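## Task

Get the yellow and the green supplement bottles upright onto the top of the two-door cabinet beside arm3, with each bottle's entire base resting on that top. The tray must finish empty in the arm1/arm2 room, not in the wall opening. The drink can must finish upright on top of the same furniture it starts on. A loaded tray travels along one lane on its own, and an empty tray returns along the other. If either bottle or the can touches a roller lane while no gripper holds it, the task fails. Anything that stays put only because a robot holds it does not count. At the end, release everything and move the arms away.

## Robot and tools

Setup. Four identical i2rt Big YAM arms, arm1 to arm4, each with six joints, a two-finger gripper and a wrist camera. arm1 and arm2 share one room and arm3 and arm4 share the other, with a wall opening between them that the tray crosses on roller lanes. Fixed room cameras: cam_arm1_arm2 and cam_arm3_arm4. Wrist cameras: arm1_cam_wrist to arm4_cam_wrist. With joints 1 and 6 at 0 and the hand level and pointing forward, the wrist camera rides on top of the hand looking at the fingertips. Reach is roughly 1.0 m from the joint1 axis. A loose object may occasionally get a small shove from outside.

Frames. One scene frame for everything: origin on the floor, +z up. The hand point is halfway between the fingertips; the hand's z axis runs along the fingers and the fingers close along its y axis. Foot poses are never printed, so hand positions must be inferred from images.

execute_actions. Argument actions is a list holding exactly one action (or none, which just reports state and images). The action is an object keyed by robot name (arm1, arm2, arm3, arm4); each robot gets a joints object. Joint values are absolute targets, not offsets, in radians except the gripper, in metres:
- joint1_rad -2.879..2.879 (base yaw; positive is counter-clockwise viewed from above; 0 points where the foot faces).
- joint2_rad 0..3.141 (shoulder; 0 has the upper arm lying back roughly level, larger lifts it up then forward).
- joint3_rad 0..3.019 (elbow; 0 is fully folded, larger opens).
- joint4_rad -1.692..1.57 (hand pitch; positive tips fingers up).
- joint5_rad -1.57..1.57 (hand sideways swing; positive to the arm's right).
- joint6_rad -2.094..2.094 (hand roll; positive clockwise looking from behind the hand).
- gripper_m 0..0.093 (fingertip gap; about 50-62 N per pad at most).
Done tolerances: ±0.045, ±0.14, ±0.09, ±0.055, ±0.03, ±0.035 rad for joints 1-6 and ±0.003 m for the gripper. Joints you omit, and robots you omit, may keep pushing toward earlier targets. All motions in the action start at once but finish at different times, and joints move at unequal speeds, so the hand can sweep a wide path; move in stages near obstacles. One action runs at most 15 s. An unknown key or out-of-range number makes the whole call rejected and nothing moves. Optional cameras: list of names, null/omitted or ["all"] for every camera, [] for none; the pictures line gives the image order.

wait: seconds from 0 to 10; commands nothing, returns state and images.

zoom_image: camera name plus region [x0, y0, x1, y1] in pixels of that camera's latest full image, top-left origin, at most 504 by 504; only cameras in the most recent result can be zoomed.

finished_scene: scene, 1 or 2. Irreversible; ends the scene after the last command is held and reports success, then gives the next scene's task. Replying without any tool call ends all remaining scenes.

Reading results. joint_status tells how each commanded motion of the last accepted action ended. off_target: came to rest short and may still push. contact_stop or time_out: the joint keeps its resting spot, though after time_out a joint may keep (or get a nearby) target and keep pushing, listed under on_its_own, and may move by itself if freed; send its reported position to relax it. "joint command not followed" (often with a cause line) means a safety check blocked that arm's joint targets (its gripper command still runs); blocked joints show not_followed and may be retried with each later action until valid targets arrive. Empty calls never show this line. on_its_own lists what was not commanded this call; "held at" is the target being held, not the actual position. A tiny change from the current position may produce no movement. A joint supporting weight droops. If a result reports a stop, the rest of that reply's execute_actions, wait and finished_scene calls are skipped.

Motor heat. Holding loads, even while you think, warms motors. MOTOR HOT appears from 85 °C; at 100 °C the arm and its gripper go limp until cool (OVER-TEMPERATURE FAULT), and unfinished keys show limit_stop_at_motor_heat — re-send those targets. Some heat carries into scene 2.

Hazards. Arms do not yield on contact; they keep pressing hard. A hard squeeze between two robots ends the run as a failure, and a strong collision may too; the anti-collision check can be late and ignores fingers, gripper housings and wrist cameras, and nothing reports robot-robot contact. Robots do not wait for one another. Avoid dropping, slamming or knocking items; anything pushed out of the work area or to the floor fails the task. Never let a bottle or the can rest on a roller lane unheld.

Each tool is called as name(argument=value, ...), one argument or row to a line, values as JSON.

## Session

execute_actions(
  actions=[],
)

Scene clock: 0.00 s.
arm1.joint_positions: joint1_rad=-0.649 joint2_rad=+0.623 joint3_rad=+1.479 joint4_rad=-1.528 joint5_rad=+0.165 joint6_rad=-0.731 gripper_m=+0.095
arm1.joint_status: not commanded
arm1.hand: x=-1.0087 y=-0.4629 z=+1.4285 quat_wxyz=(-0.434, +0.635, -0.638, +0.028) (m; scene frame)
arm2.joint_positions: joint1_rad=-0.005 joint2_rad=+0.278 joint3_rad=+1.374 joint4_rad=-1.427 joint5_rad=-0.211 joint6_rad=+0.531 gripper_m=+0.094
arm2.joint_status: not commanded
arm2.hand: x=-1.7183 y=+0.1653 z=+1.5169 quat_wxyz=(-0.541, -0.171, -0.794, -0.218) (m; scene frame)
arm3.joint_positions: joint1_rad=+0.864 joint2_rad=+0.360 joint3_rad=+1.509 joint4_rad=-1.635 joint5_rad=-0.280 joint6_rad=+0.206 gripper_m=+0.094
arm3.joint_status: not commanded
arm3.hand: x=+1.0796 y=-0.5931 z=+1.4367 quat_wxyz=(-0.008, +0.789, -0.313, -0.528) (m; scene frame)
arm4.joint_positions: joint1_rad=+0.458 joint2_rad=+0.350 joint3_rad=+1.658 joint4_rad=-1.589 joint5_rad=+0.119 joint6_rad=-0.595 gripper_m=+0.095
arm4.joint_status: not commanded
arm4.hand: x=+1.7680 y=+0.1300 z=+1.5632 quat_wxyz=(+0.079, -0.703, -0.387, +0.591) (m; scene frame)
pictures: arm1_cam_wrist, arm2_cam_wrist, arm3_cam_wrist, arm4_cam_wrist, cam_arm1_arm2, cam_arm3_arm4
Images, in order (width x height): arm1_cam_wrist 672x504, arm2_cam_wrist 672x504, arm3_cam_wrist 672x504, arm4_cam_wrist 672x504, cam_arm1_arm2 672x504, cam_arm3_arm4 672x504.

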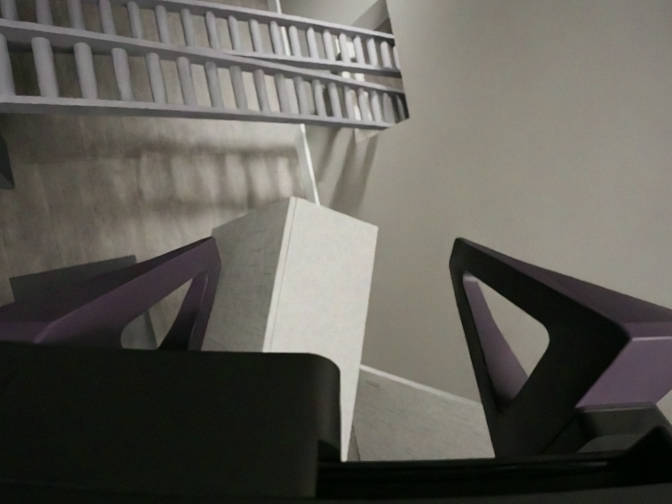

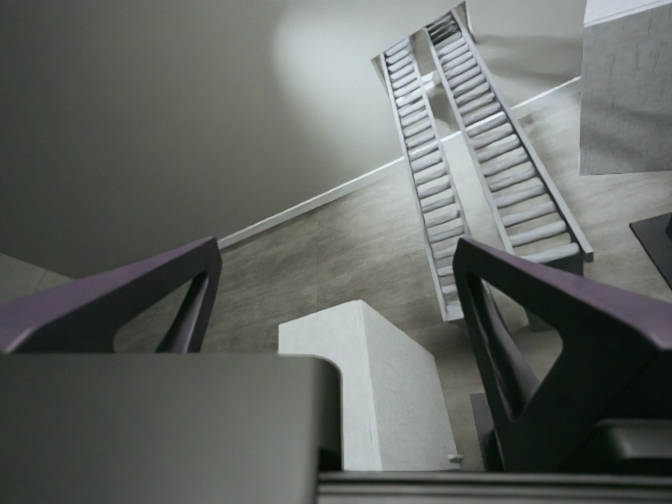

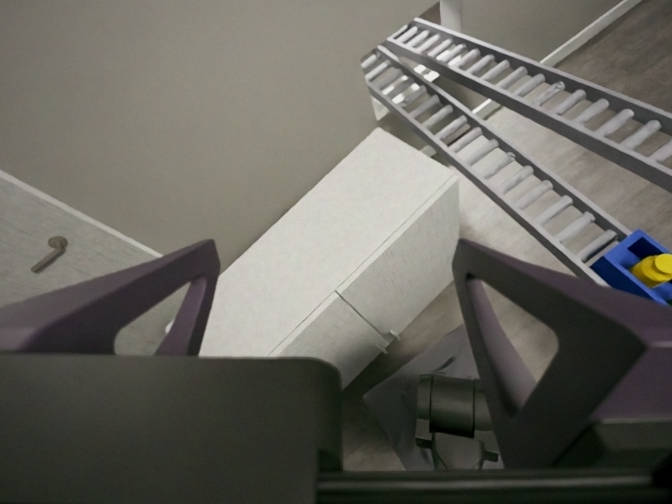

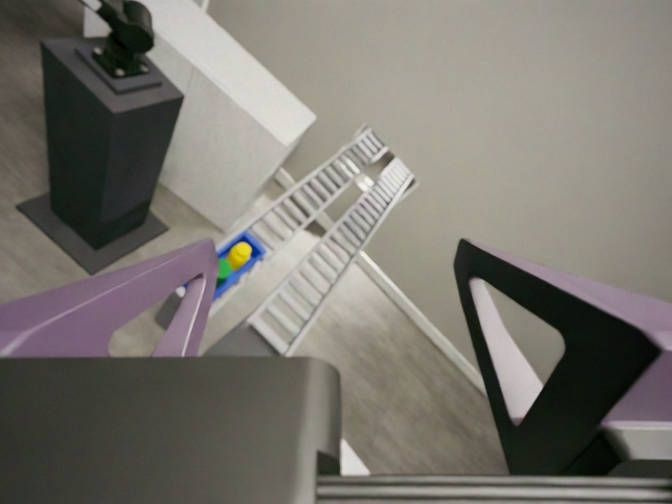

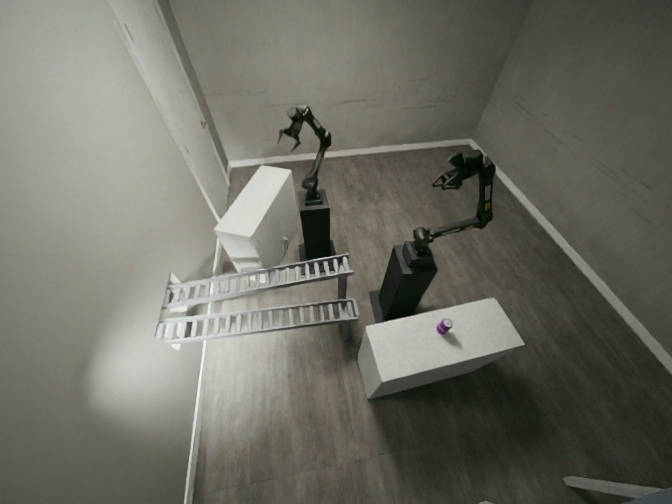

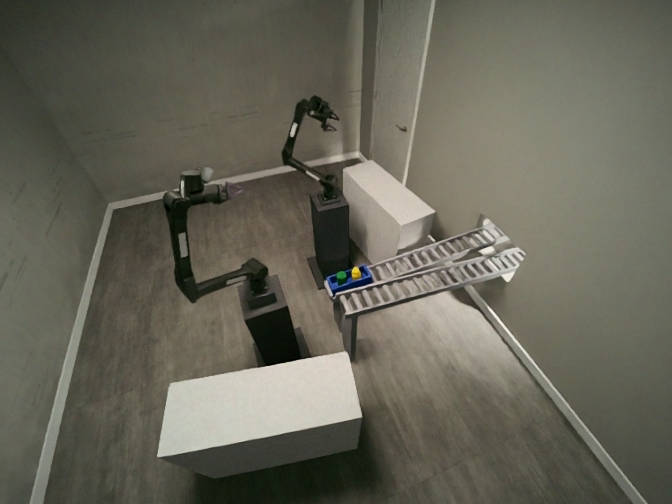

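execute_actions(
  actions=[
    {"arm1":{"joints":{"joint5_rad":0,"joint6_rad":0,"joint2_rad":1.0}},"arm2":{"joints":{"joint5_rad":0,"joint6_rad":0,"joint3_rad":1.0}},"arm3":{"joints":{"joint5_rad":0,"joint6_rad":0}},"arm4":{"joints":{"joint5_rad":0,"joint6_rad":0,"joint4_rad":-0.9}}},
  ],
  cameras=["cam_arm3_arm4","arm3_cam_wrist"],
)

zoom_image(
  camera="cam_arm3_arm4",
  region=[280,150,560,360],
)

Scene clock: 4.90 s.
arm1.joint_positions: joint1_rad=-0.649 joint2_rad=+1.003 joint3_rad=+1.480 joint4_rad=-1.528 joint5_rad=+0.002 joint6_rad=-0.011 gripper_m=+0.095
arm1.joint_status: all done
arm1.hand: x=-0.9462 y=-0.3330 z=+1.3325 quat_wxyz=(-0.225, +0.432, -0.865, -0.115) (m; scene frame)
arm2.joint_positions: joint1_rad=-0.005 joint2_rad=+0.284 joint3_rad=+0.990 joint4_rad=-1.427 joint5_rad=-0.004 joint6_rad=+0.010 gripper_m=+0.094
arm2.joint_status: all done
arm2.hand: x=-1.6474 y=+0.1254 z=+1.3437 quat_wxyz=(-0.412, -0.024, -0.911, +0.009) (m; scene frame)
arm3.joint_positions: joint1_rad=+0.864 joint2_rad=+0.360 joint3_rad=+1.509 joint4_rad=-1.635 joint5_rad=-0.004 joint6_rad=+0.015 gripper_m=+0.094
arm3.joint_status: all done
arm3.hand: x=+1.1057 y=-0.5537 z=+1.4330 quat_wxyz=(-0.170, +0.799, -0.306, -0.489) (m; scene frame)
arm4.joint_positions: joint1_rad=+0.458 joint2_rad=+0.350 joint3_rad=+1.658 joint4_rad=-0.924 joint5_rad=+0.004 joint6_rad=-0.010 gripper_m=+0.095
arm4.joint_status: all done
arm4.hand: x=+1.7819 y=+0.1141 z=+1.7232 quat_wxyz=(-0.196, -0.547, -0.142, +0.801) (m; scene frame)
pictures: arm3_cam_wrist, cam_arm3_arm4
Images, in order (width x height): arm3_cam_wrist 672x504, cam_arm3_arm4 672x504.

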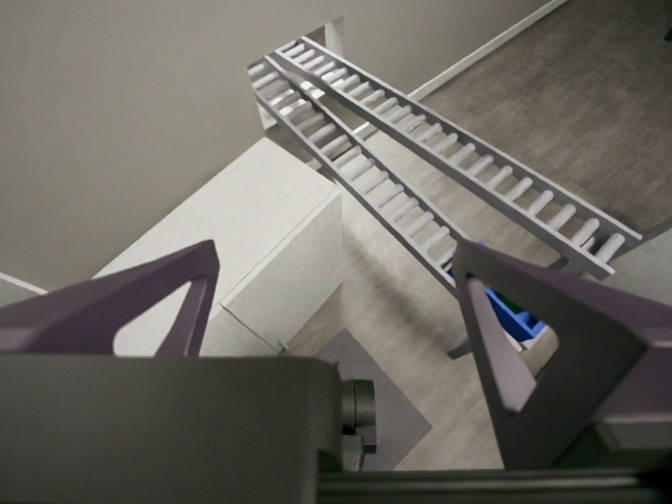

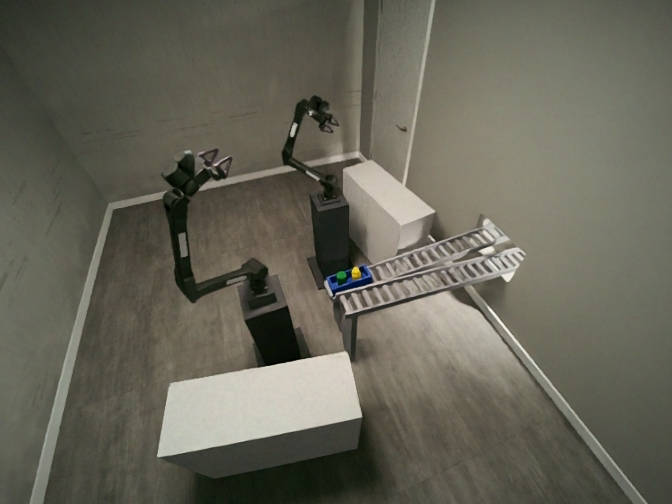

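Region (280, 150, 560, 360) of cam_arm3_arm4's 672x504 image, scaled by 1.800, with more detail than that image has; it fills the top 378 rows of this view, and the rest is white.

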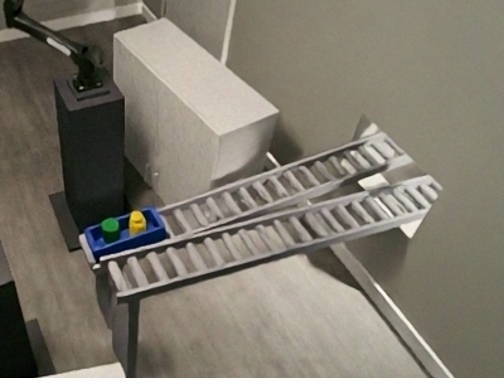

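execute_actions(
  actions=[
    {"arm3":{"joints":{"joint1_rad":0.05,"joint2_rad":1.0,"joint3_rad":1.4,"joint4_rad":-1.65}},"arm4":{"joints":{"joint1_rad":0.2,"joint2_rad":0.9,"joint3_rad":1.4,"joint4_rad":-1.5}}},
  ],
  cameras=["cam_arm3_arm4","arm3_cam_wrist","arm4_cam_wrist"],
)

Scene clock: 11.23 s.
arm1.joint_positions: joint1_rad=-0.649 joint2_rad=+1.003 joint3_rad=+1.480 joint4_rad=-1.528 joint5_rad=+0.002 joint6_rad=-0.011 gripper_m=+0.095
arm1.joint_status: not commanded
arm1.hand: x=-0.9462 y=-0.3330 z=+1.3325 quat_wxyz=(-0.225, +0.432, -0.866, -0.115) (m; scene frame)
arm2.joint_positions: joint1_rad=-0.005 joint2_rad=+0.284 joint3_rad=+0.990 joint4_rad=-1.427 joint5_rad=-0.004 joint6_rad=+0.010 gripper_m=+0.094
arm2.joint_status: not commanded
arm2.hand: x=-1.6474 y=+0.1254 z=+1.3437 quat_wxyz=(-0.412, -0.024, -0.911, +0.009) (m; scene frame)
arm3.joint_positions: joint1_rad=+0.050 joint2_rad=+1.010 joint3_rad=+1.386 joint4_rad=-1.644 joint5_rad=-0.002 joint6_rad=+0.013 gripper_m=+0.094
arm3.joint_status: all done
arm3.hand: x=+1.1394 y=-0.2910 z=+1.2627 quat_wxyz=(-0.096, +0.710, -0.688, -0.112) (m; scene frame)
arm4.joint_positions: joint1_rad=+0.207 joint2_rad=+0.901 joint3_rad=+1.373 joint4_rad=-1.489 joint5_rad=+0.002 joint6_rad=-0.010 gripper_m=+0.095
arm4.joint_status: all done
arm4.hand: x=+1.5003 y=+0.0507 z=+1.3679 quat_wxyz=(-0.026, -0.956, -0.123, +0.265) (m; scene frame)
pictures: arm3_cam_wrist, arm4_cam_wrist, cam_arm3_arm4
Images, in order (width x height): arm3_cam_wrist 672x504, arm4_cam_wrist 672x504, cam_arm3_arm4 672x504.

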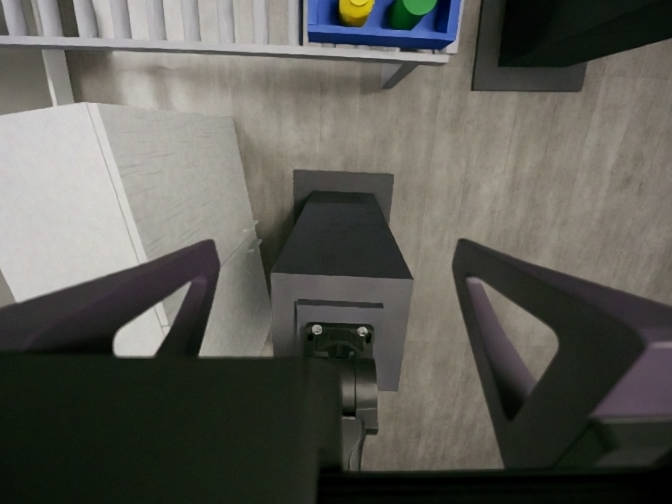

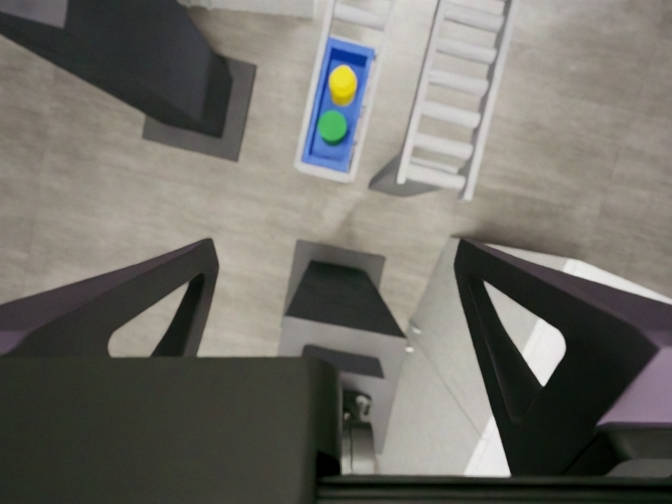

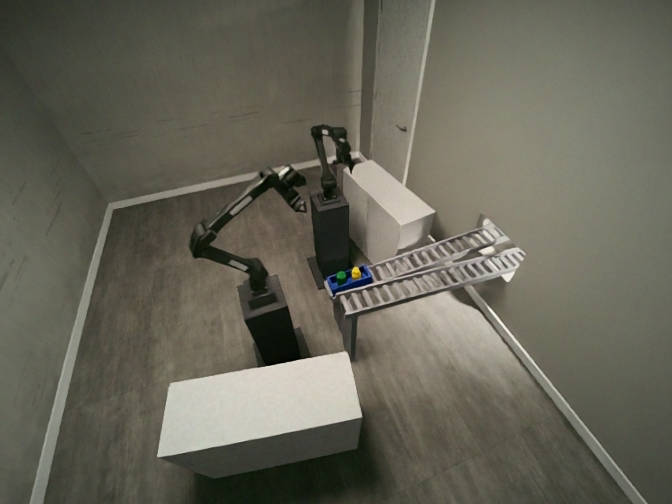

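execute_actions(
  actions=[
    {"arm3":{"joints":{"joint1_rad":0.0,"joint2_rad":1.63,"joint3_rad":1.552,"joint4_rad":-1.49}},"arm4":{"joints":{"joint1_rad":0.9,"joint2_rad":0.5}}},
  ],
  cameras=["cam_arm3_arm4","arm3_cam_wrist"],
)

Scene clock: 14.40 s.
arm1.joint_positions: joint1_rad=-0.649 joint2_rad=+1.003 joint3_rad=+1.480 joint4_rad=-1.528 joint5_rad=+0.002 joint6_rad=-0.011 gripper_m=+0.095
arm1.joint_status: not commanded
arm1.hand: x=-0.9462 y=-0.3330 z=+1.3325 quat_wxyz=(-0.225, +0.432, -0.866, -0.115) (m; scene frame)
arm2.joint_positions: joint1_rad=-0.005 joint2_rad=+0.284 joint3_rad=+0.990 joint4_rad=-1.427 joint5_rad=-0.004 joint6_rad=+0.010 gripper_m=+0.094
arm2.joint_status: not commanded
arm2.hand: x=-1.6474 y=+0.1254 z=+1.3437 quat_wxyz=(-0.412, -0.024, -0.911, +0.009) (m; scene frame)
arm3.joint_positions: joint1_rad=+0.003 joint2_rad=+1.650 joint3_rad=+1.535 joint4_rad=-1.496 joint5_rad=-0.002 joint6_rad=+0.013 gripper_m=+0.094
arm3.joint_status: all done
arm3.hand: x=+1.1523 y=-0.1096 z=+1.0815 quat_wxyz=(+0.021, +0.702, -0.712, +0.012) (m; scene frame)
arm4.joint_positions: joint1_rad=+0.894 joint2_rad=+0.488 joint3_rad=+1.373 joint4_rad=-1.492 joint5_rad=+0.001 joint6_rad=-0.009 gripper_m=+0.095
arm4.joint_status: all done
arm4.hand: x=+1.7021 y=-0.0068 z=+1.4588 quat_wxyz=(-0.204, -0.793, -0.403, +0.408) (m; scene frame)
pictures: arm3_cam_wrist, cam_arm3_arm4
Images, in order (width x height): arm3_cam_wrist 672x504, cam_arm3_arm4 672x504.

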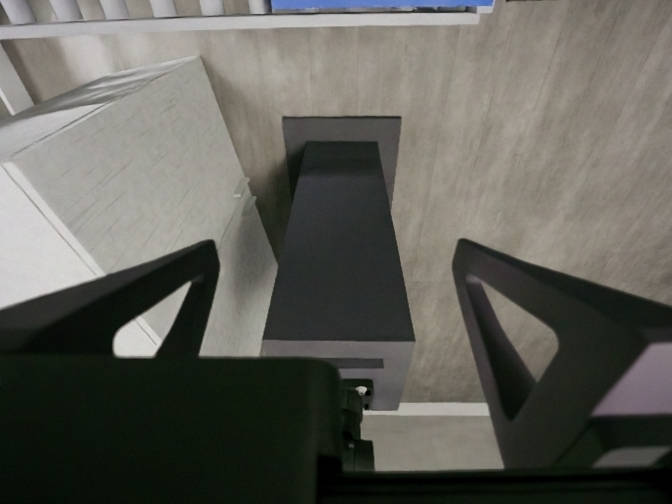

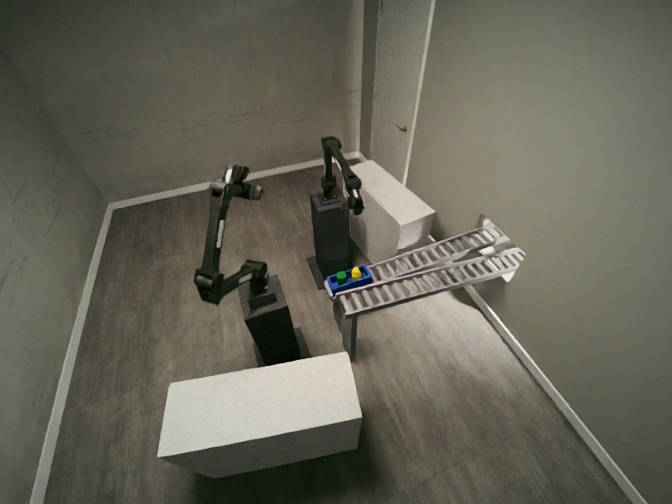

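execute_actions(
  actions=[
    {"arm3":{"joints":{"joint2_rad":2.2,"joint3_rad":2.3,"joint4_rad":-1.66}}},
  ],
  cameras=["cam_arm3_arm4","arm3_cam_wrist"],
)

Scene clock: 16.83 s.
arm1.joint_positions: joint1_rad=-0.649 joint2_rad=+1.003 joint3_rad=+1.480 joint4_rad=-1.528 joint5_rad=+0.002 joint6_rad=-0.011 gripper_m=+0.095
arm1.joint_status: not commanded
arm1.hand: x=-0.9462 y=-0.3330 z=+1.3325 quat_wxyz=(-0.225, +0.432, -0.866, -0.115) (m; scene frame)
arm2.joint_positions: joint1_rad=-0.005 joint2_rad=+0.284 joint3_rad=+0.990 joint4_rad=-1.427 joint5_rad=-0.004 joint6_rad=+0.010 gripper_m=+0.094
arm2.joint_status: not commanded
arm2.hand: x=-1.6474 y=+0.1254 z=+1.3437 quat_wxyz=(-0.412, -0.024, -0.911, +0.009) (m; scene frame)
arm3.joint_positions: joint1_rad=+0.003 joint2_rad=+2.213 joint3_rad=+2.252 joint4_rad=-1.650 joint5_rad=-0.002 joint6_rad=+0.013 gripper_m=+0.094
arm3.joint_status: all done
arm3.hand: x=+1.1521 y=+0.0758 z=+1.0297 quat_wxyz=(+0.021, +0.702, -0.712, +0.012) (m; scene frame)
arm4.joint_positions: joint1_rad=+0.894 joint2_rad=+0.488 joint3_rad=+1.373 joint4_rad=-1.492 joint5_rad=+0.001 joint6_rad=-0.009 gripper_m=+0.095
arm4.joint_status: not commanded
arm4.hand: x=+1.7021 y=-0.0068 z=+1.4588 quat_wxyz=(-0.204, -0.793, -0.403, +0.408) (m; scene frame)
pictures: arm3_cam_wrist, cam_arm3_arm4
Images, in order (width x height): arm3_cam_wrist 672x504, cam_arm3_arm4 672x504.

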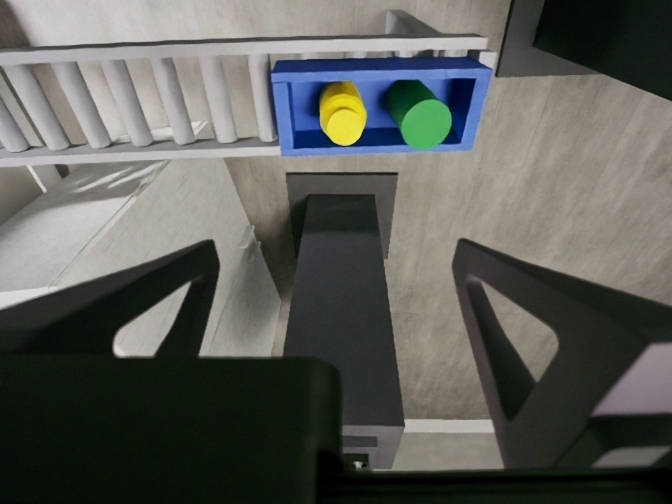

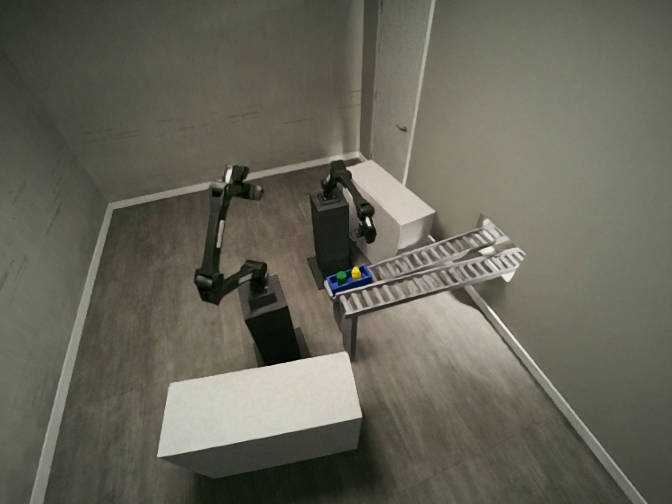

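execute_actions(
  actions=[
    {"arm3":{"joints":{"joint2_rad":2.178,"joint3_rad":1.535,"joint4_rad":-0.927}}},
  ],
  cameras=["cam_arm3_arm4","arm3_cam_wrist"],
)

Scene clock: 20.30 s.
arm1.joint_positions: joint1_rad=-0.649 joint2_rad=+1.003 joint3_rad=+1.480 joint4_rad=-1.528 joint5_rad=+0.002 joint6_rad=-0.011 gripper_m=+0.095
arm1.joint_status: not commanded
arm1.hand: x=-0.9462 y=-0.3330 z=+1.3325 quat_wxyz=(-0.225, +0.432, -0.866, -0.115) (m; scene frame)
arm2.joint_positions: joint1_rad=-0.005 joint2_rad=+0.284 joint3_rad=+0.990 joint4_rad=-1.427 joint5_rad=-0.004 joint6_rad=+0.010 gripper_m=+0.094
arm2.joint_status: not commanded
arm2.hand: x=-1.6474 y=+0.1254 z=+1.3437 quat_wxyz=(-0.412, -0.024, -0.911, +0.009) (m; scene frame)
arm3.joint_positions: joint1_rad=+0.003 joint2_rad=+2.177 joint3_rad=+1.534 joint4_rad=-0.939 joint5_rad=-0.002 joint6_rad=+0.013 gripper_m=+0.094
arm3.joint_status: all done
arm3.hand: x=+1.1491 y=-0.0038 z=+0.7962 quat_wxyz=(+0.011, +0.702, -0.712, +0.001) (m; scene frame)
arm4.joint_positions: joint1_rad=+0.894 joint2_rad=+0.488 joint3_rad=+1.373 joint4_rad=-1.492 joint5_rad=+0.001 joint6_rad=-0.009 gripper_m=+0.095
arm4.joint_status: not commanded
arm4.hand: x=+1.7021 y=-0.0068 z=+1.4588 quat_wxyz=(-0.204, -0.793, -0.403, +0.408) (m; scene frame)
pictures: arm3_cam_wrist, cam_arm3_arm4
Images, in order (width x height): arm3_cam_wrist 672x504, cam_arm3_arm4 672x504.

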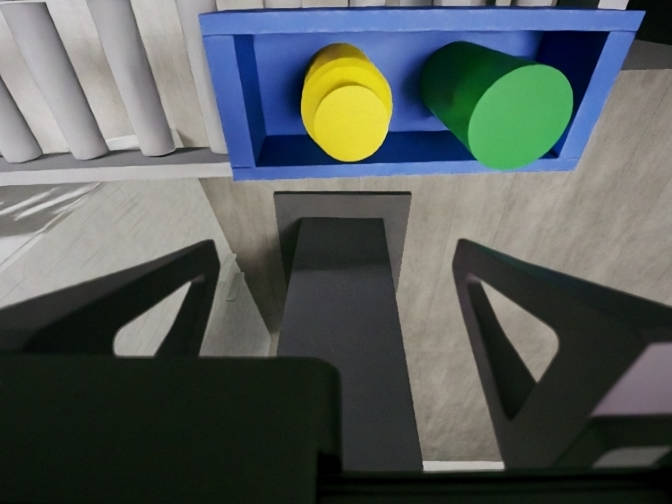

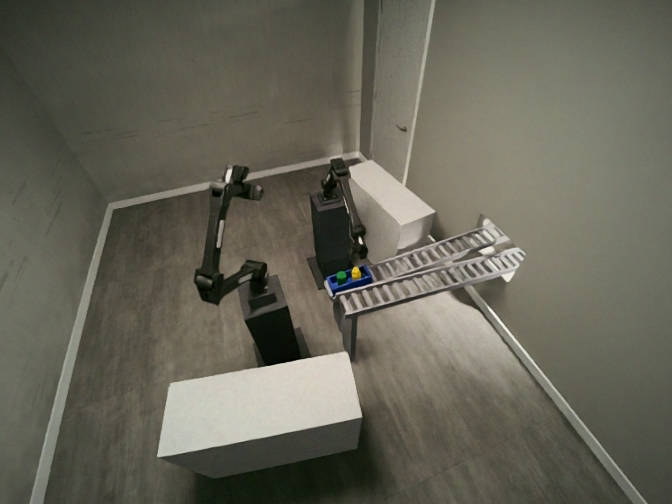

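execute_actions(
  actions=[
    {"arm3":{"joints":{"joint1_rad":-0.015,"joint2_rad":2.33,"joint3_rad":1.553,"joint4_rad":-0.79}}},
  ],
  cameras=["cam_arm3_arm4","arm3_cam_wrist"],
)

Scene clock: 22.63 s.
arm1.joint_positions: joint1_rad=-0.649 joint2_rad=+1.003 joint3_rad=+1.480 joint4_rad=-1.528 joint5_rad=+0.002 joint6_rad=-0.011 gripper_m=+0.095
arm1.joint_status: not commanded
arm1.hand: x=-0.9462 y=-0.3330 z=+1.3325 quat_wxyz=(-0.225, +0.432, -0.866, -0.115) (m; scene frame)
arm2.joint_positions: joint1_rad=-0.005 joint2_rad=+0.284 joint3_rad=+0.990 joint4_rad=-1.427 joint5_rad=-0.004 joint6_rad=+0.010 gripper_m=+0.094
arm2.joint_status: not commanded
arm2.hand: x=-1.6474 y=+0.1254 z=+1.3437 quat_wxyz=(-0.412, -0.024, -0.911, +0.009) (m; scene frame)
arm3.joint_positions: joint1_rad=-0.010 joint2_rad=+2.342 joint3_rad=+1.534 joint4_rad=-0.801 joint5_rad=-0.002 joint6_rad=+0.013 gripper_m=+0.094
arm3.joint_status: all done
arm3.hand: x=+1.1553 y=-0.0120 z=+0.7005 quat_wxyz=(+0.021, +0.697, -0.717, +0.011) (m; scene frame)
arm4.joint_positions: joint1_rad=+0.894 joint2_rad=+0.488 joint3_rad=+1.373 joint4_rad=-1.492 joint5_rad=+0.001 joint6_rad=-0.009 gripper_m=+0.095
arm4.joint_status: not commanded
arm4.hand: x=+1.7021 y=-0.0068 z=+1.4588 quat_wxyz=(-0.204, -0.793, -0.403, +0.408) (m; scene frame)
pictures: arm3_cam_wrist, cam_arm3_arm4
Images, in order (width x height): arm3_cam_wrist 672x504, cam_arm3_arm4 672x504.

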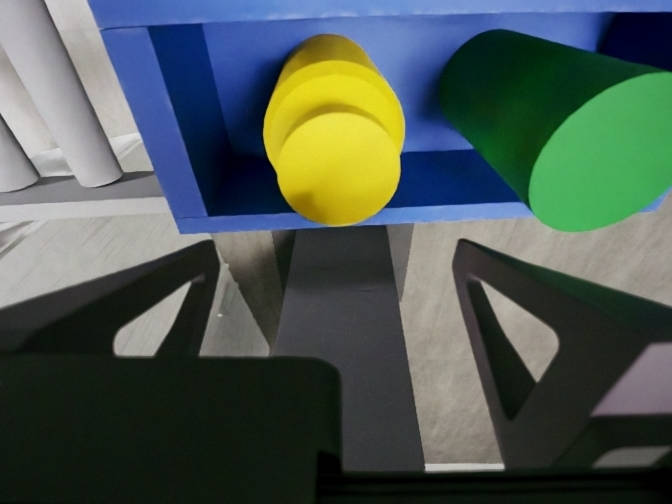

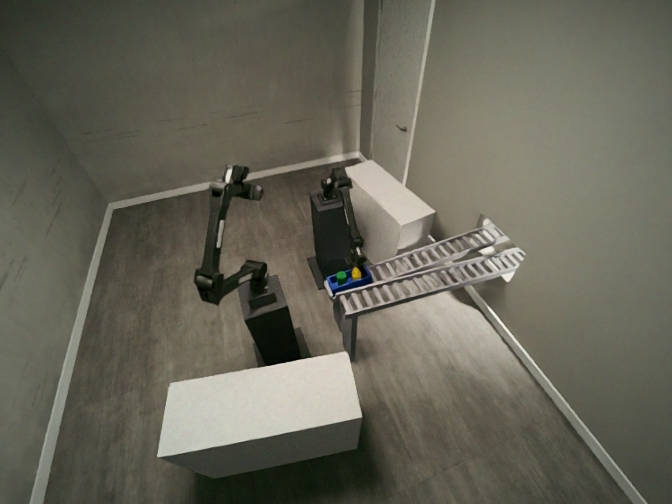

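execute_actions(
  actions=[
    {"arm3":{"joints":{"joint2_rad":2.48,"joint3_rad":1.58,"joint4_rad":-0.675,"gripper_m":0.086}}},
  ],
  cameras=["cam_arm3_arm4","arm3_cam_wrist"],
)

Scene clock: 25.30 s.
arm1.joint_positions: joint1_rad=-0.649 joint2_rad=+1.003 joint3_rad=+1.480 joint4_rad=-1.528 joint5_rad=+0.002 joint6_rad=-0.011 gripper_m=+0.095
arm1.joint_status: not commanded
arm1.hand: x=-0.9462 y=-0.3330 z=+1.3325 quat_wxyz=(-0.225, +0.432, -0.866, -0.115) (m; scene frame)
arm2.joint_positions: joint1_rad=-0.005 joint2_rad=+0.284 joint3_rad=+0.990 joint4_rad=-1.427 joint5_rad=-0.004 joint6_rad=+0.010 gripper_m=+0.094
arm2.joint_status: not commanded
arm2.hand: x=-1.6474 y=+0.1254 z=+1.3437 quat_wxyz=(-0.412, -0.024, -0.911, +0.009) (m; scene frame)
arm3.joint_positions: joint1_rad=-0.010 joint2_rad=+2.486 joint3_rad=+1.561 joint4_rad=-0.684 joint5_rad=-0.002 joint6_rad=+0.013 gripper_m=+0.086
arm3.joint_status: all done
arm3.hand: x=+1.1543 y=-0.0178 z=+0.6246 quat_wxyz=(+0.021, +0.697, -0.717, +0.011) (m; scene frame)
arm4.joint_positions: joint1_rad=+0.894 joint2_rad=+0.488 joint3_rad=+1.373 joint4_rad=-1.492 joint5_rad=+0.001 joint6_rad=-0.009 gripper_m=+0.095
arm4.joint_status: not commanded
arm4.hand: x=+1.7021 y=-0.0068 z=+1.4588 quat_wxyz=(-0.204, -0.793, -0.403, +0.408) (m; scene frame)
pictures: arm3_cam_wrist, cam_arm3_arm4
Images, in order (width x height): arm3_cam_wrist 672x504, cam_arm3_arm4 672x504.

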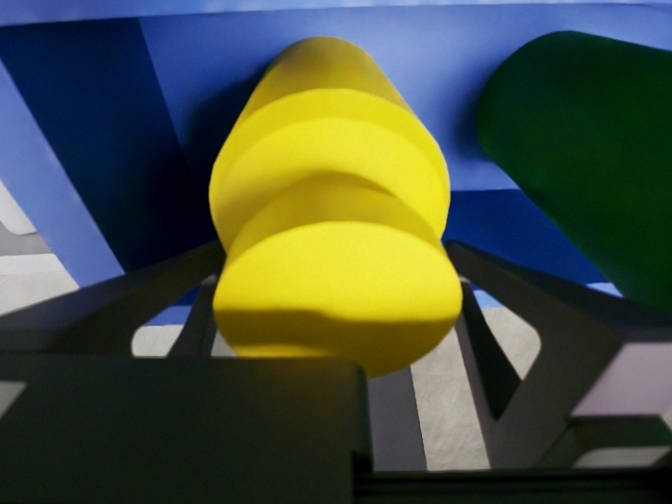

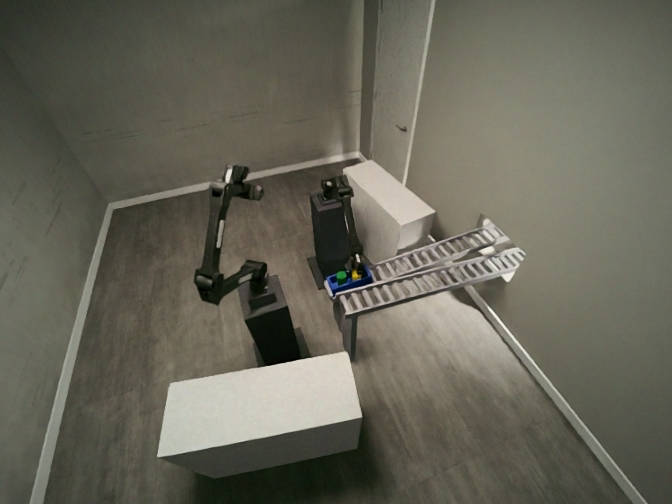

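execute_actions(
  actions=[
    {"arm3":{"joints":{"joint2_rad":2.546,"joint3_rad":1.595,"joint4_rad":-0.645}}},
  ],
  cameras=["arm3_cam_wrist"],
)

Scene clock: 26.80 s.
arm1.joint_positions: joint1_rad=-0.649 joint2_rad=+1.003 joint3_rad=+1.480 joint4_rad=-1.528 joint5_rad=+0.002 joint6_rad=-0.011 gripper_m=+0.095
arm1.joint_status: not commanded
arm1.hand: x=-0.9462 y=-0.3330 z=+1.3325 quat_wxyz=(-0.225, +0.432, -0.866, -0.115) (m; scene frame)
arm2.joint_positions: joint1_rad=-0.005 joint2_rad=+0.284 joint3_rad=+0.990 joint4_rad=-1.427 joint5_rad=-0.004 joint6_rad=+0.010 gripper_m=+0.094
arm2.joint_status: not commanded
arm2.hand: x=-1.6474 y=+0.1254 z=+1.3437 quat_wxyz=(-0.412, -0.024, -0.911, +0.009) (m; scene frame)
arm3.joint_positions: joint1_rad=-0.010 joint2_rad=+2.511 joint3_rad=+1.572 joint4_rad=-0.652 joint5_rad=-0.003 joint6_rad=+0.013 gripper_m=+0.086
arm3.joint_status: all done
arm3.hand: x=+1.1542 y=-0.0132 z=+0.6128 quat_wxyz=(+0.015, +0.697, -0.717, +0.004) (m; scene frame)
arm4.joint_positions: joint1_rad=+0.894 joint2_rad=+0.488 joint3_rad=+1.373 joint4_rad=-1.492 joint5_rad=+0.001 joint6_rad=-0.009 gripper_m=+0.095
arm4.joint_status: not commanded
arm4.hand: x=+1.7021 y=-0.0068 z=+1.4588 quat_wxyz=(-0.204, -0.793, -0.403, +0.408) (m; scene frame)
pictures: arm3_cam_wrist
Images, in order (width x height): arm3_cam_wrist 672x504.

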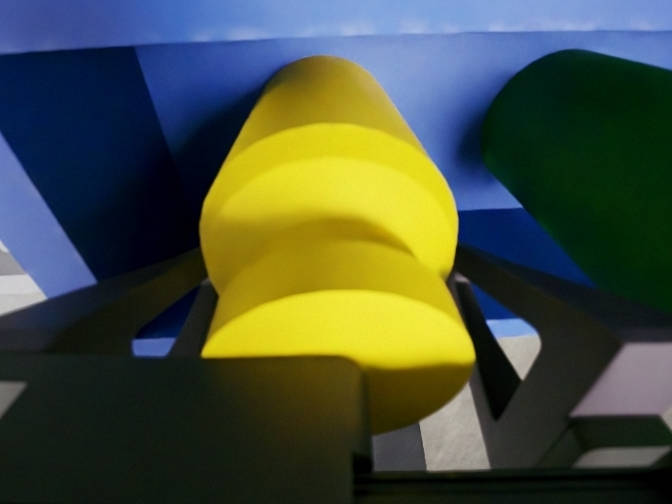

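execute_actions(
  actions=[
    {"arm3":{"joints":{"joint2_rad":2.57,"joint3_rad":1.61,"joint4_rad":-0.63}}},
  ],
  cameras=[],
)

execute_actions(
  actions=[
    {"arm3":{"joints":{"gripper_m":0.04}}},
  ],
  cameras=["arm3_cam_wrist"],
)

Scene clock: 27.83 s.
arm1.joint_positions: joint1_rad=-0.649 joint2_rad=+1.003 joint3_rad=+1.480 joint4_rad=-1.528 joint5_rad=+0.002 joint6_rad=-0.011 gripper_m=+0.095
arm1.joint_status: not commanded
arm1.hand: x=-0.9462 y=-0.3330 z=+1.3325 quat_wxyz=(-0.225, +0.432, -0.866, -0.115) (m; scene frame)
arm2.joint_positions: joint1_rad=-0.005 joint2_rad=+0.284 joint3_rad=+0.990 joint4_rad=-1.427 joint5_rad=-0.004 joint6_rad=+0.010 gripper_m=+0.094
arm2.joint_status: not commanded
arm2.hand: x=-1.6474 y=+0.1254 z=+1.3437 quat_wxyz=(-0.412, -0.024, -0.911, +0.009) (m; scene frame)
arm3.joint_positions: joint1_rad=-0.010 joint2_rad=+2.516 joint3_rad=+1.583 joint4_rad=-0.643 joint5_rad=-0.004 joint6_rad=+0.011 gripper_m=+0.086
arm3.joint_status: all done
arm3.hand: x=+1.1543 y=-0.0070 z=+0.6123 quat_wxyz=(+0.010, +0.698, -0.716, -0.001) (m; scene frame)
arm4.joint_positions: joint1_rad=+0.894 joint2_rad=+0.488 joint3_rad=+1.373 joint4_rad=-1.492 joint5_rad=+0.001 joint6_rad=-0.009 gripper_m=+0.095
arm4.joint_status: not commanded
arm4.hand: x=+1.7021 y=-0.0068 z=+1.4588 quat_wxyz=(-0.204, -0.793, -0.403, +0.408) (m; scene frame)
pictures: none
No camera images: the call's "cameras" was empty. Leave "cameras" out to get every camera's image.

Scene clock: 28.43 s.
arm1.joint_positions: joint1_rad=-0.649 joint2_rad=+1.003 joint3_rad=+1.480 joint4_rad=-1.528 joint5_rad=+0.002 joint6_rad=-0.011 gripper_m=+0.095
arm1.joint_status: not commanded
arm1.hand: x=-0.9462 y=-0.3330 z=+1.3325 quat_wxyz=(-0.225, +0.432, -0.866, -0.115) (m; scene frame)
arm2.joint_positions: joint1_rad=-0.005 joint2_rad=+0.284 joint3_rad=+0.990 joint4_rad=-1.427 joint5_rad=-0.004 joint6_rad=+0.010 gripper_m=+0.094
arm2.joint_status: not commanded
arm2.hand: x=-1.6474 y=+0.1254 z=+1.3437 quat_wxyz=(-0.412, -0.024, -0.911, +0.009) (m; scene frame)
arm3.joint_positions: joint1_rad=-0.013 joint2_rad=+2.516 joint3_rad=+1.584 joint4_rad=-0.640 joint5_rad=-0.001 joint6_rad=+0.010 gripper_m=+0.062
arm3.joint_status: gripper_m off_target (ended at +0.062, target +0.040)
arm3.hand: x=+1.1560 y=-0.0058 z=+0.6120 quat_wxyz=(+0.008, +0.697, -0.717, -0.002) (m; scene frame)
arm4.joint_positions: joint1_rad=+0.894 joint2_rad=+0.488 joint3_rad=+1.373 joint4_rad=-1.492 joint5_rad=+0.001 joint6_rad=-0.009 gripper_m=+0.095
arm4.joint_status: not commanded
arm4.hand: x=+1.7021 y=-0.0068 z=+1.4588 quat_wxyz=(-0.204, -0.793, -0.403, +0.408) (m; scene frame)
pictures: arm3_cam_wrist
Images, in order (width x height): arm3_cam_wrist 672x504.

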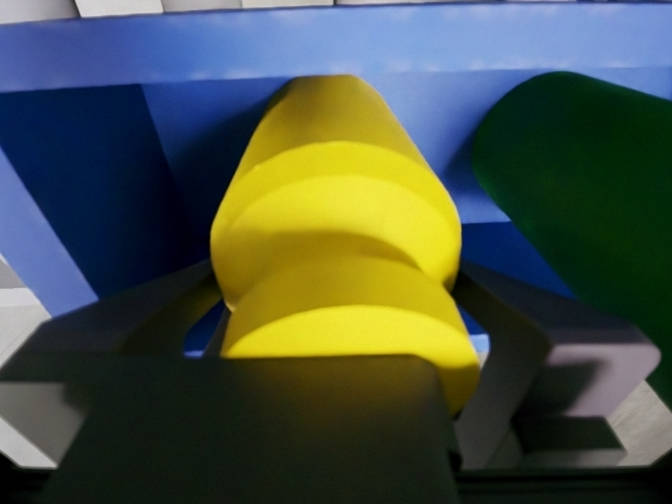

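execute_actions(
  actions=[
    {"arm3":{"joints":{"joint2_rad":2.38,"joint3_rad":1.55,"joint4_rad":-0.735}}},
  ],
  cameras=[],
)

execute_actions(
  actions=[
    {"arm3":{"joints":{"joint2_rad":1.95,"joint3_rad":1.66,"joint4_rad":-1.26}}},
  ],
  cameras=["arm3_cam_wrist","cam_arm3_arm4"],
)

zoom_image(
  camera="cam_arm3_arm4",
  region=[290,140,470,300],
)

Scene clock: 30.97 s.
arm1.joint_positions: joint1_rad=-0.649 joint2_rad=+1.003 joint3_rad=+1.480 joint4_rad=-1.528 joint5_rad=+0.002 joint6_rad=-0.011 gripper_m=+0.095
arm1.joint_status: not commanded
arm1.hand: x=-0.9462 y=-0.3330 z=+1.3325 quat_wxyz=(-0.225, +0.432, -0.866, -0.115) (m; scene frame)
arm2.joint_positions: joint1_rad=-0.005 joint2_rad=+0.284 joint3_rad=+0.990 joint4_rad=-1.427 joint5_rad=-0.004 joint6_rad=+0.010 gripper_m=+0.094
arm2.joint_status: not commanded
arm2.hand: x=-1.6474 y=+0.1254 z=+1.3437 quat_wxyz=(-0.412, -0.024, -0.911, +0.009) (m; scene frame)
arm3.joint_positions: joint1_rad=-0.013 joint2_rad=+2.401 joint3_rad=+1.544 joint4_rad=-0.727 joint5_rad=-0.001 joint6_rad=+0.009 gripper_m=+0.062
arm3.joint_status: all done
arm3.hand: x=+1.1567 y=-0.0076 z=+0.6689 quat_wxyz=(+0.012, +0.698, -0.716, +0.002) (m; scene frame)
arm4.joint_positions: joint1_rad=+0.894 joint2_rad=+0.488 joint3_rad=+1.373 joint4_rad=-1.492 joint5_rad=+0.001 joint6_rad=-0.009 gripper_m=+0.095
arm4.joint_status: not commanded
arm4.hand: x=+1.7021 y=-0.0068 z=+1.4588 quat_wxyz=(-0.204, -0.793, -0.403, +0.408) (m; scene frame)
pictures: none
No camera images: the call's "cameras" was empty. Leave "cameras" out to get every camera's image.

Scene clock: 32.60 s.
arm1.joint_positions: joint1_rad=-0.649 joint2_rad=+1.003 joint3_rad=+1.480 joint4_rad=-1.528 joint5_rad=+0.002 joint6_rad=-0.011 gripper_m=+0.095
arm1.joint_status: not commanded
arm1.hand: x=-0.9462 y=-0.3330 z=+1.3325 quat_wxyz=(-0.225, +0.432, -0.866, -0.115) (m; scene frame)
arm2.joint_positions: joint1_rad=-0.005 joint2_rad=+0.284 joint3_rad=+0.990 joint4_rad=-1.427 joint5_rad=-0.004 joint6_rad=+0.010 gripper_m=+0.094
arm2.joint_status: not commanded
arm2.hand: x=-1.6474 y=+0.1254 z=+1.3437 quat_wxyz=(-0.412, -0.024, -0.911, +0.009) (m; scene frame)
arm3.joint_positions: joint1_rad=-0.013 joint2_rad=+1.956 joint3_rad=+1.644 joint4_rad=-1.251 joint5_rad=-0.001 joint6_rad=+0.009 gripper_m=+0.062
arm3.joint_status: all done
arm3.hand: x=+1.1602 y=-0.0068 z=+0.9604 quat_wxyz=(+0.004, +0.698, -0.716, -0.005) (m; scene frame)
arm4.joint_positions: joint1_rad=+0.894 joint2_rad=+0.488 joint3_rad=+1.373 joint4_rad=-1.492 joint5_rad=+0.001 joint6_rad=-0.009 gripper_m=+0.095
arm4.joint_status: not commanded
arm4.hand: x=+1.7021 y=-0.0068 z=+1.4588 quat_wxyz=(-0.204, -0.793, -0.403, +0.408) (m; scene frame)
pictures: arm3_cam_wrist, cam_arm3_arm4
Images, in order (width x height): arm3_cam_wrist 672x504, cam_arm3_arm4 672x504.

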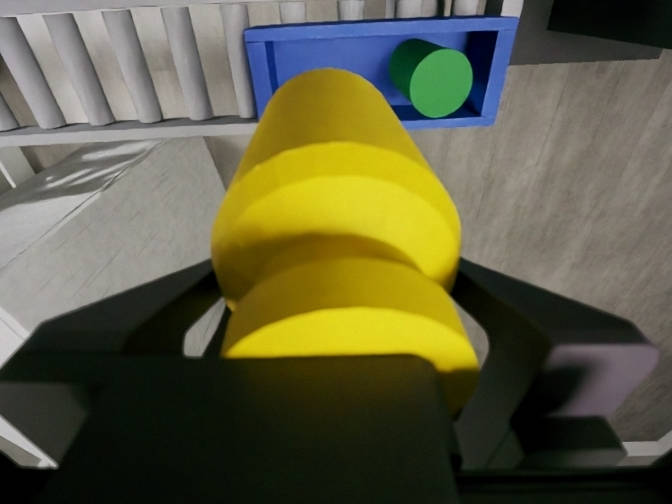

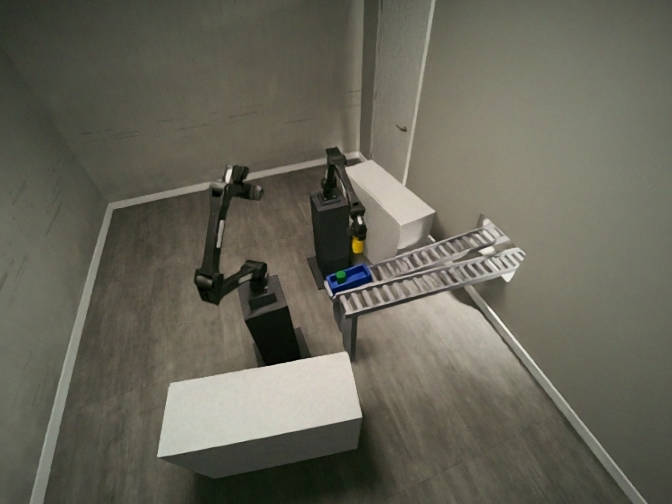

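Region (290, 140, 470, 300) of cam_arm3_arm4's 672x504 image, scaled by 2.800, with more detail than that image has.

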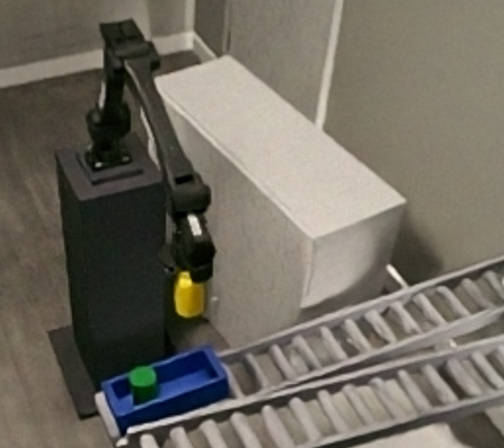

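execute_actions(
  actions=[
    {"arm3":{"joints":{"joint2_rad":1.6,"joint3_rad":1.58,"joint4_rad":-1.53}}},
  ],
  cameras=[],
)

execute_actions(
  actions=[
    {"arm3":{"joints":{"joint1_rad":1.75}}},
  ],
  cameras=["arm3_cam_wrist","cam_arm3_arm4"],
)

zoom_image(
  camera="cam_arm3_arm4",
  region=[290,120,470,280],
)

Scene clock: 34.80 s.
arm1.joint_positions: joint1_rad=-0.649 joint2_rad=+1.003 joint3_rad=+1.480 joint4_rad=-1.528 joint5_rad=+0.002 joint6_rad=-0.011 gripper_m=+0.095
arm1.joint_status: not commanded
arm1.hand: x=-0.9462 y=-0.3330 z=+1.3325 quat_wxyz=(-0.225, +0.432, -0.866, -0.115) (m; scene frame)
arm2.joint_positions: joint1_rad=-0.005 joint2_rad=+0.284 joint3_rad=+0.990 joint4_rad=-1.427 joint5_rad=-0.004 joint6_rad=+0.010 gripper_m=+0.094
arm2.joint_status: not commanded
arm2.hand: x=-1.6474 y=+0.1254 z=+1.3437 quat_wxyz=(-0.412, -0.024, -0.911, +0.009) (m; scene frame)
arm3.joint_positions: joint1_rad=-0.013 joint2_rad=+1.602 joint3_rad=+1.553 joint4_rad=-1.524 joint5_rad=-0.001 joint6_rad=+0.009 gripper_m=+0.062
arm3.joint_status: all done
arm3.hand: x=+1.1600 y=-0.1160 z=+1.1110 quat_wxyz=(+0.008, +0.698, -0.716, -0.002) (m; scene frame)
arm4.joint_positions: joint1_rad=+0.894 joint2_rad=+0.488 joint3_rad=+1.373 joint4_rad=-1.492 joint5_rad=+0.001 joint6_rad=-0.009 gripper_m=+0.095
arm4.joint_status: not commanded
arm4.hand: x=+1.7021 y=-0.0068 z=+1.4588 quat_wxyz=(-0.204, -0.793, -0.403, +0.408) (m; scene frame)
pictures: none
No camera images: the call's "cameras" was empty. Leave "cameras" out to get every camera's image.

Scene clock: 36.87 s.
arm1.joint_positions: joint1_rad=-0.649 joint2_rad=+1.003 joint3_rad=+1.480 joint4_rad=-1.528 joint5_rad=+0.002 joint6_rad=-0.011 gripper_m=+0.095
arm1.joint_status: not commanded
arm1.hand: x=-0.9462 y=-0.3330 z=+1.3325 quat_wxyz=(-0.225, +0.432, -0.866, -0.115) (m; scene frame)
arm2.joint_positions: joint1_rad=-0.005 joint2_rad=+0.284 joint3_rad=+0.990 joint4_rad=-1.427 joint5_rad=-0.004 joint6_rad=+0.010 gripper_m=+0.094
arm2.joint_status: not commanded
arm2.hand: x=-1.6474 y=+0.1254 z=+1.3437 quat_wxyz=(-0.412, -0.024, -0.911, +0.009) (m; scene frame)
arm3.joint_positions: joint1_rad=+1.757 joint2_rad=+1.609 joint3_rad=+1.553 joint4_rad=-1.524 joint5_rad=-0.002 joint6_rad=+0.009 gripper_m=+0.062
arm3.joint_status: all done
arm3.hand: x=+0.6759 y=-0.6852 z=+1.1171 quat_wxyz=(+0.003, +0.996, +0.086, -0.002) (m; scene frame)
arm4.joint_positions: joint1_rad=+0.894 joint2_rad=+0.488 joint3_rad=+1.373 joint4_rad=-1.492 joint5_rad=+0.001 joint6_rad=-0.009 gripper_m=+0.095
arm4.joint_status: not commanded
arm4.hand: x=+1.7021 y=-0.0068 z=+1.4588 quat_wxyz=(-0.204, -0.793, -0.403, +0.408) (m; scene frame)
pictures: arm3_cam_wrist, cam_arm3_arm4
Images, in order (width x height): arm3_cam_wrist 672x504, cam_arm3_arm4 672x504.

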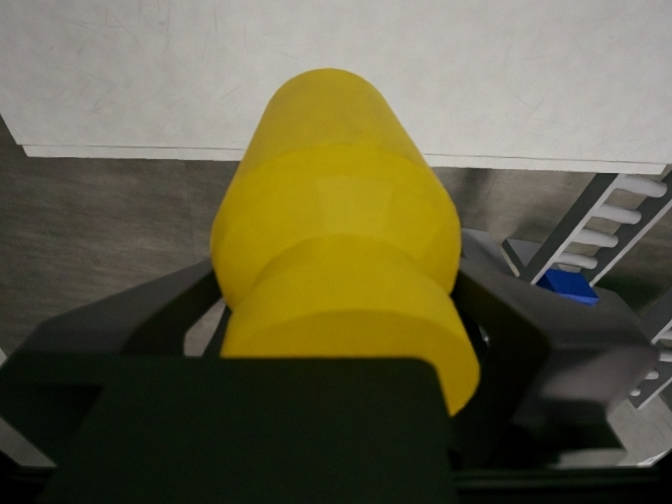

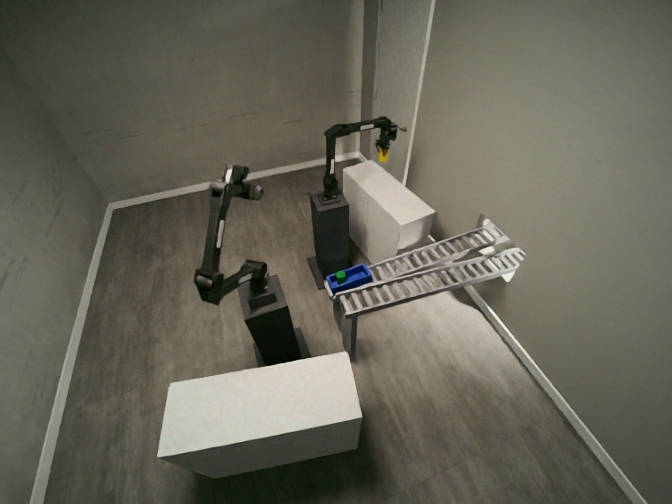

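Region (290, 120, 470, 280) of cam_arm3_arm4's 672x504 image, scaled by 2.800, with more detail than that image has.

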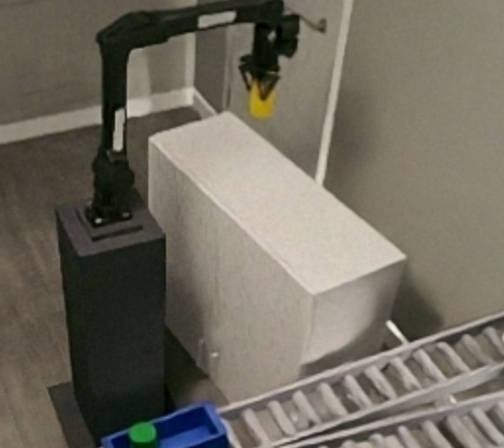

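execute_actions(
  actions=[
    {"arm3":{"joints":{"joint2_rad":1.88,"joint3_rad":1.33,"joint4_rad":-1.03}}},
  ],
  cameras=["arm3_cam_wrist","cam_arm3_arm4"],
)

zoom_image(
  camera="cam_arm3_arm4",
  region=[290,120,470,280],
)

Scene clock: 39.27 s.
arm1.joint_positions: joint1_rad=-0.649 joint2_rad=+1.003 joint3_rad=+1.480 joint4_rad=-1.528 joint5_rad=+0.002 joint6_rad=-0.011 gripper_m=+0.095
arm1.joint_status: not commanded
arm1.hand: x=-0.9462 y=-0.3330 z=+1.3325 quat_wxyz=(-0.225, +0.432, -0.866, -0.115) (m; scene frame)
arm2.joint_positions: joint1_rad=-0.005 joint2_rad=+0.284 joint3_rad=+0.990 joint4_rad=-1.427 joint5_rad=-0.004 joint6_rad=+0.010 gripper_m=+0.094
arm2.joint_status: not commanded
arm2.hand: x=-1.6474 y=+0.1254 z=+1.3437 quat_wxyz=(-0.412, -0.024, -0.911, +0.009) (m; scene frame)
arm3.joint_positions: joint1_rad=+1.757 joint2_rad=+1.908 joint3_rad=+1.296 joint4_rad=-1.040 joint5_rad=-0.002 joint6_rad=+0.009 gripper_m=+0.062
arm3.joint_status: all done
arm3.hand: x=+0.6529 y=-0.6905 z=+0.8790 quat_wxyz=(+0.000, +0.996, +0.086, +0.034) (m; scene frame)
arm4.joint_positions: joint1_rad=+0.894 joint2_rad=+0.488 joint3_rad=+1.373 joint4_rad=-1.492 joint5_rad=+0.001 joint6_rad=-0.009 gripper_m=+0.095
arm4.joint_status: not commanded
arm4.hand: x=+1.7021 y=-0.0068 z=+1.4588 quat_wxyz=(-0.204, -0.793, -0.403, +0.408) (m; scene frame)
pictures: arm3_cam_wrist, cam_arm3_arm4
Images, in order (width x height): arm3_cam_wrist 672x504, cam_arm3_arm4 672x504.

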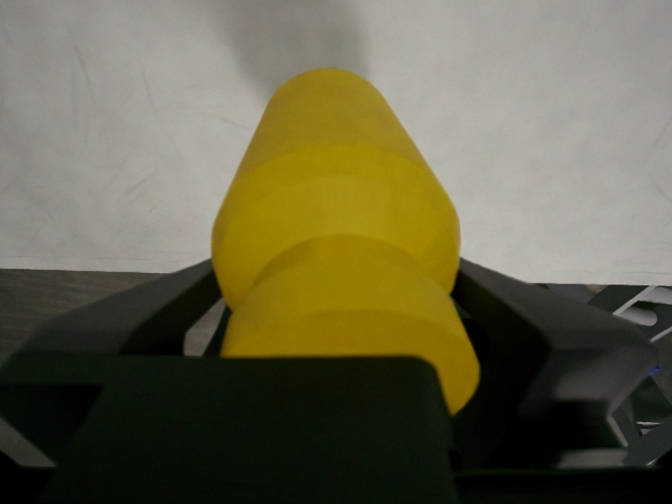

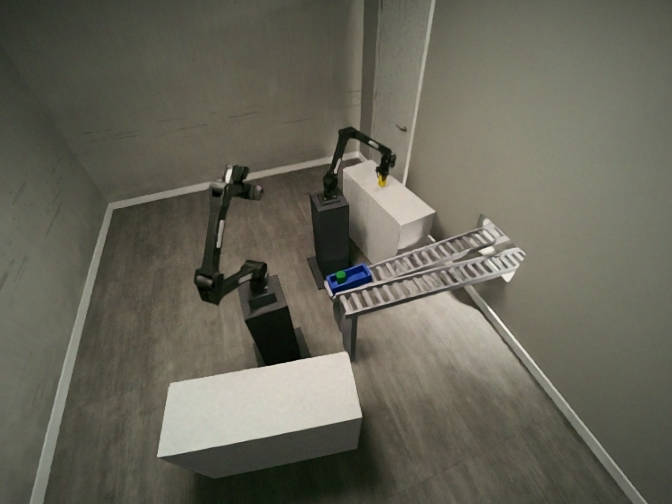

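Region (290, 120, 470, 280) of cam_arm3_arm4's 672x504 image, scaled by 2.800, with more detail than that image has.

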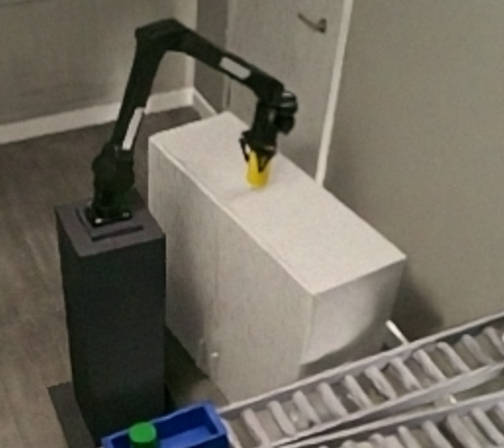

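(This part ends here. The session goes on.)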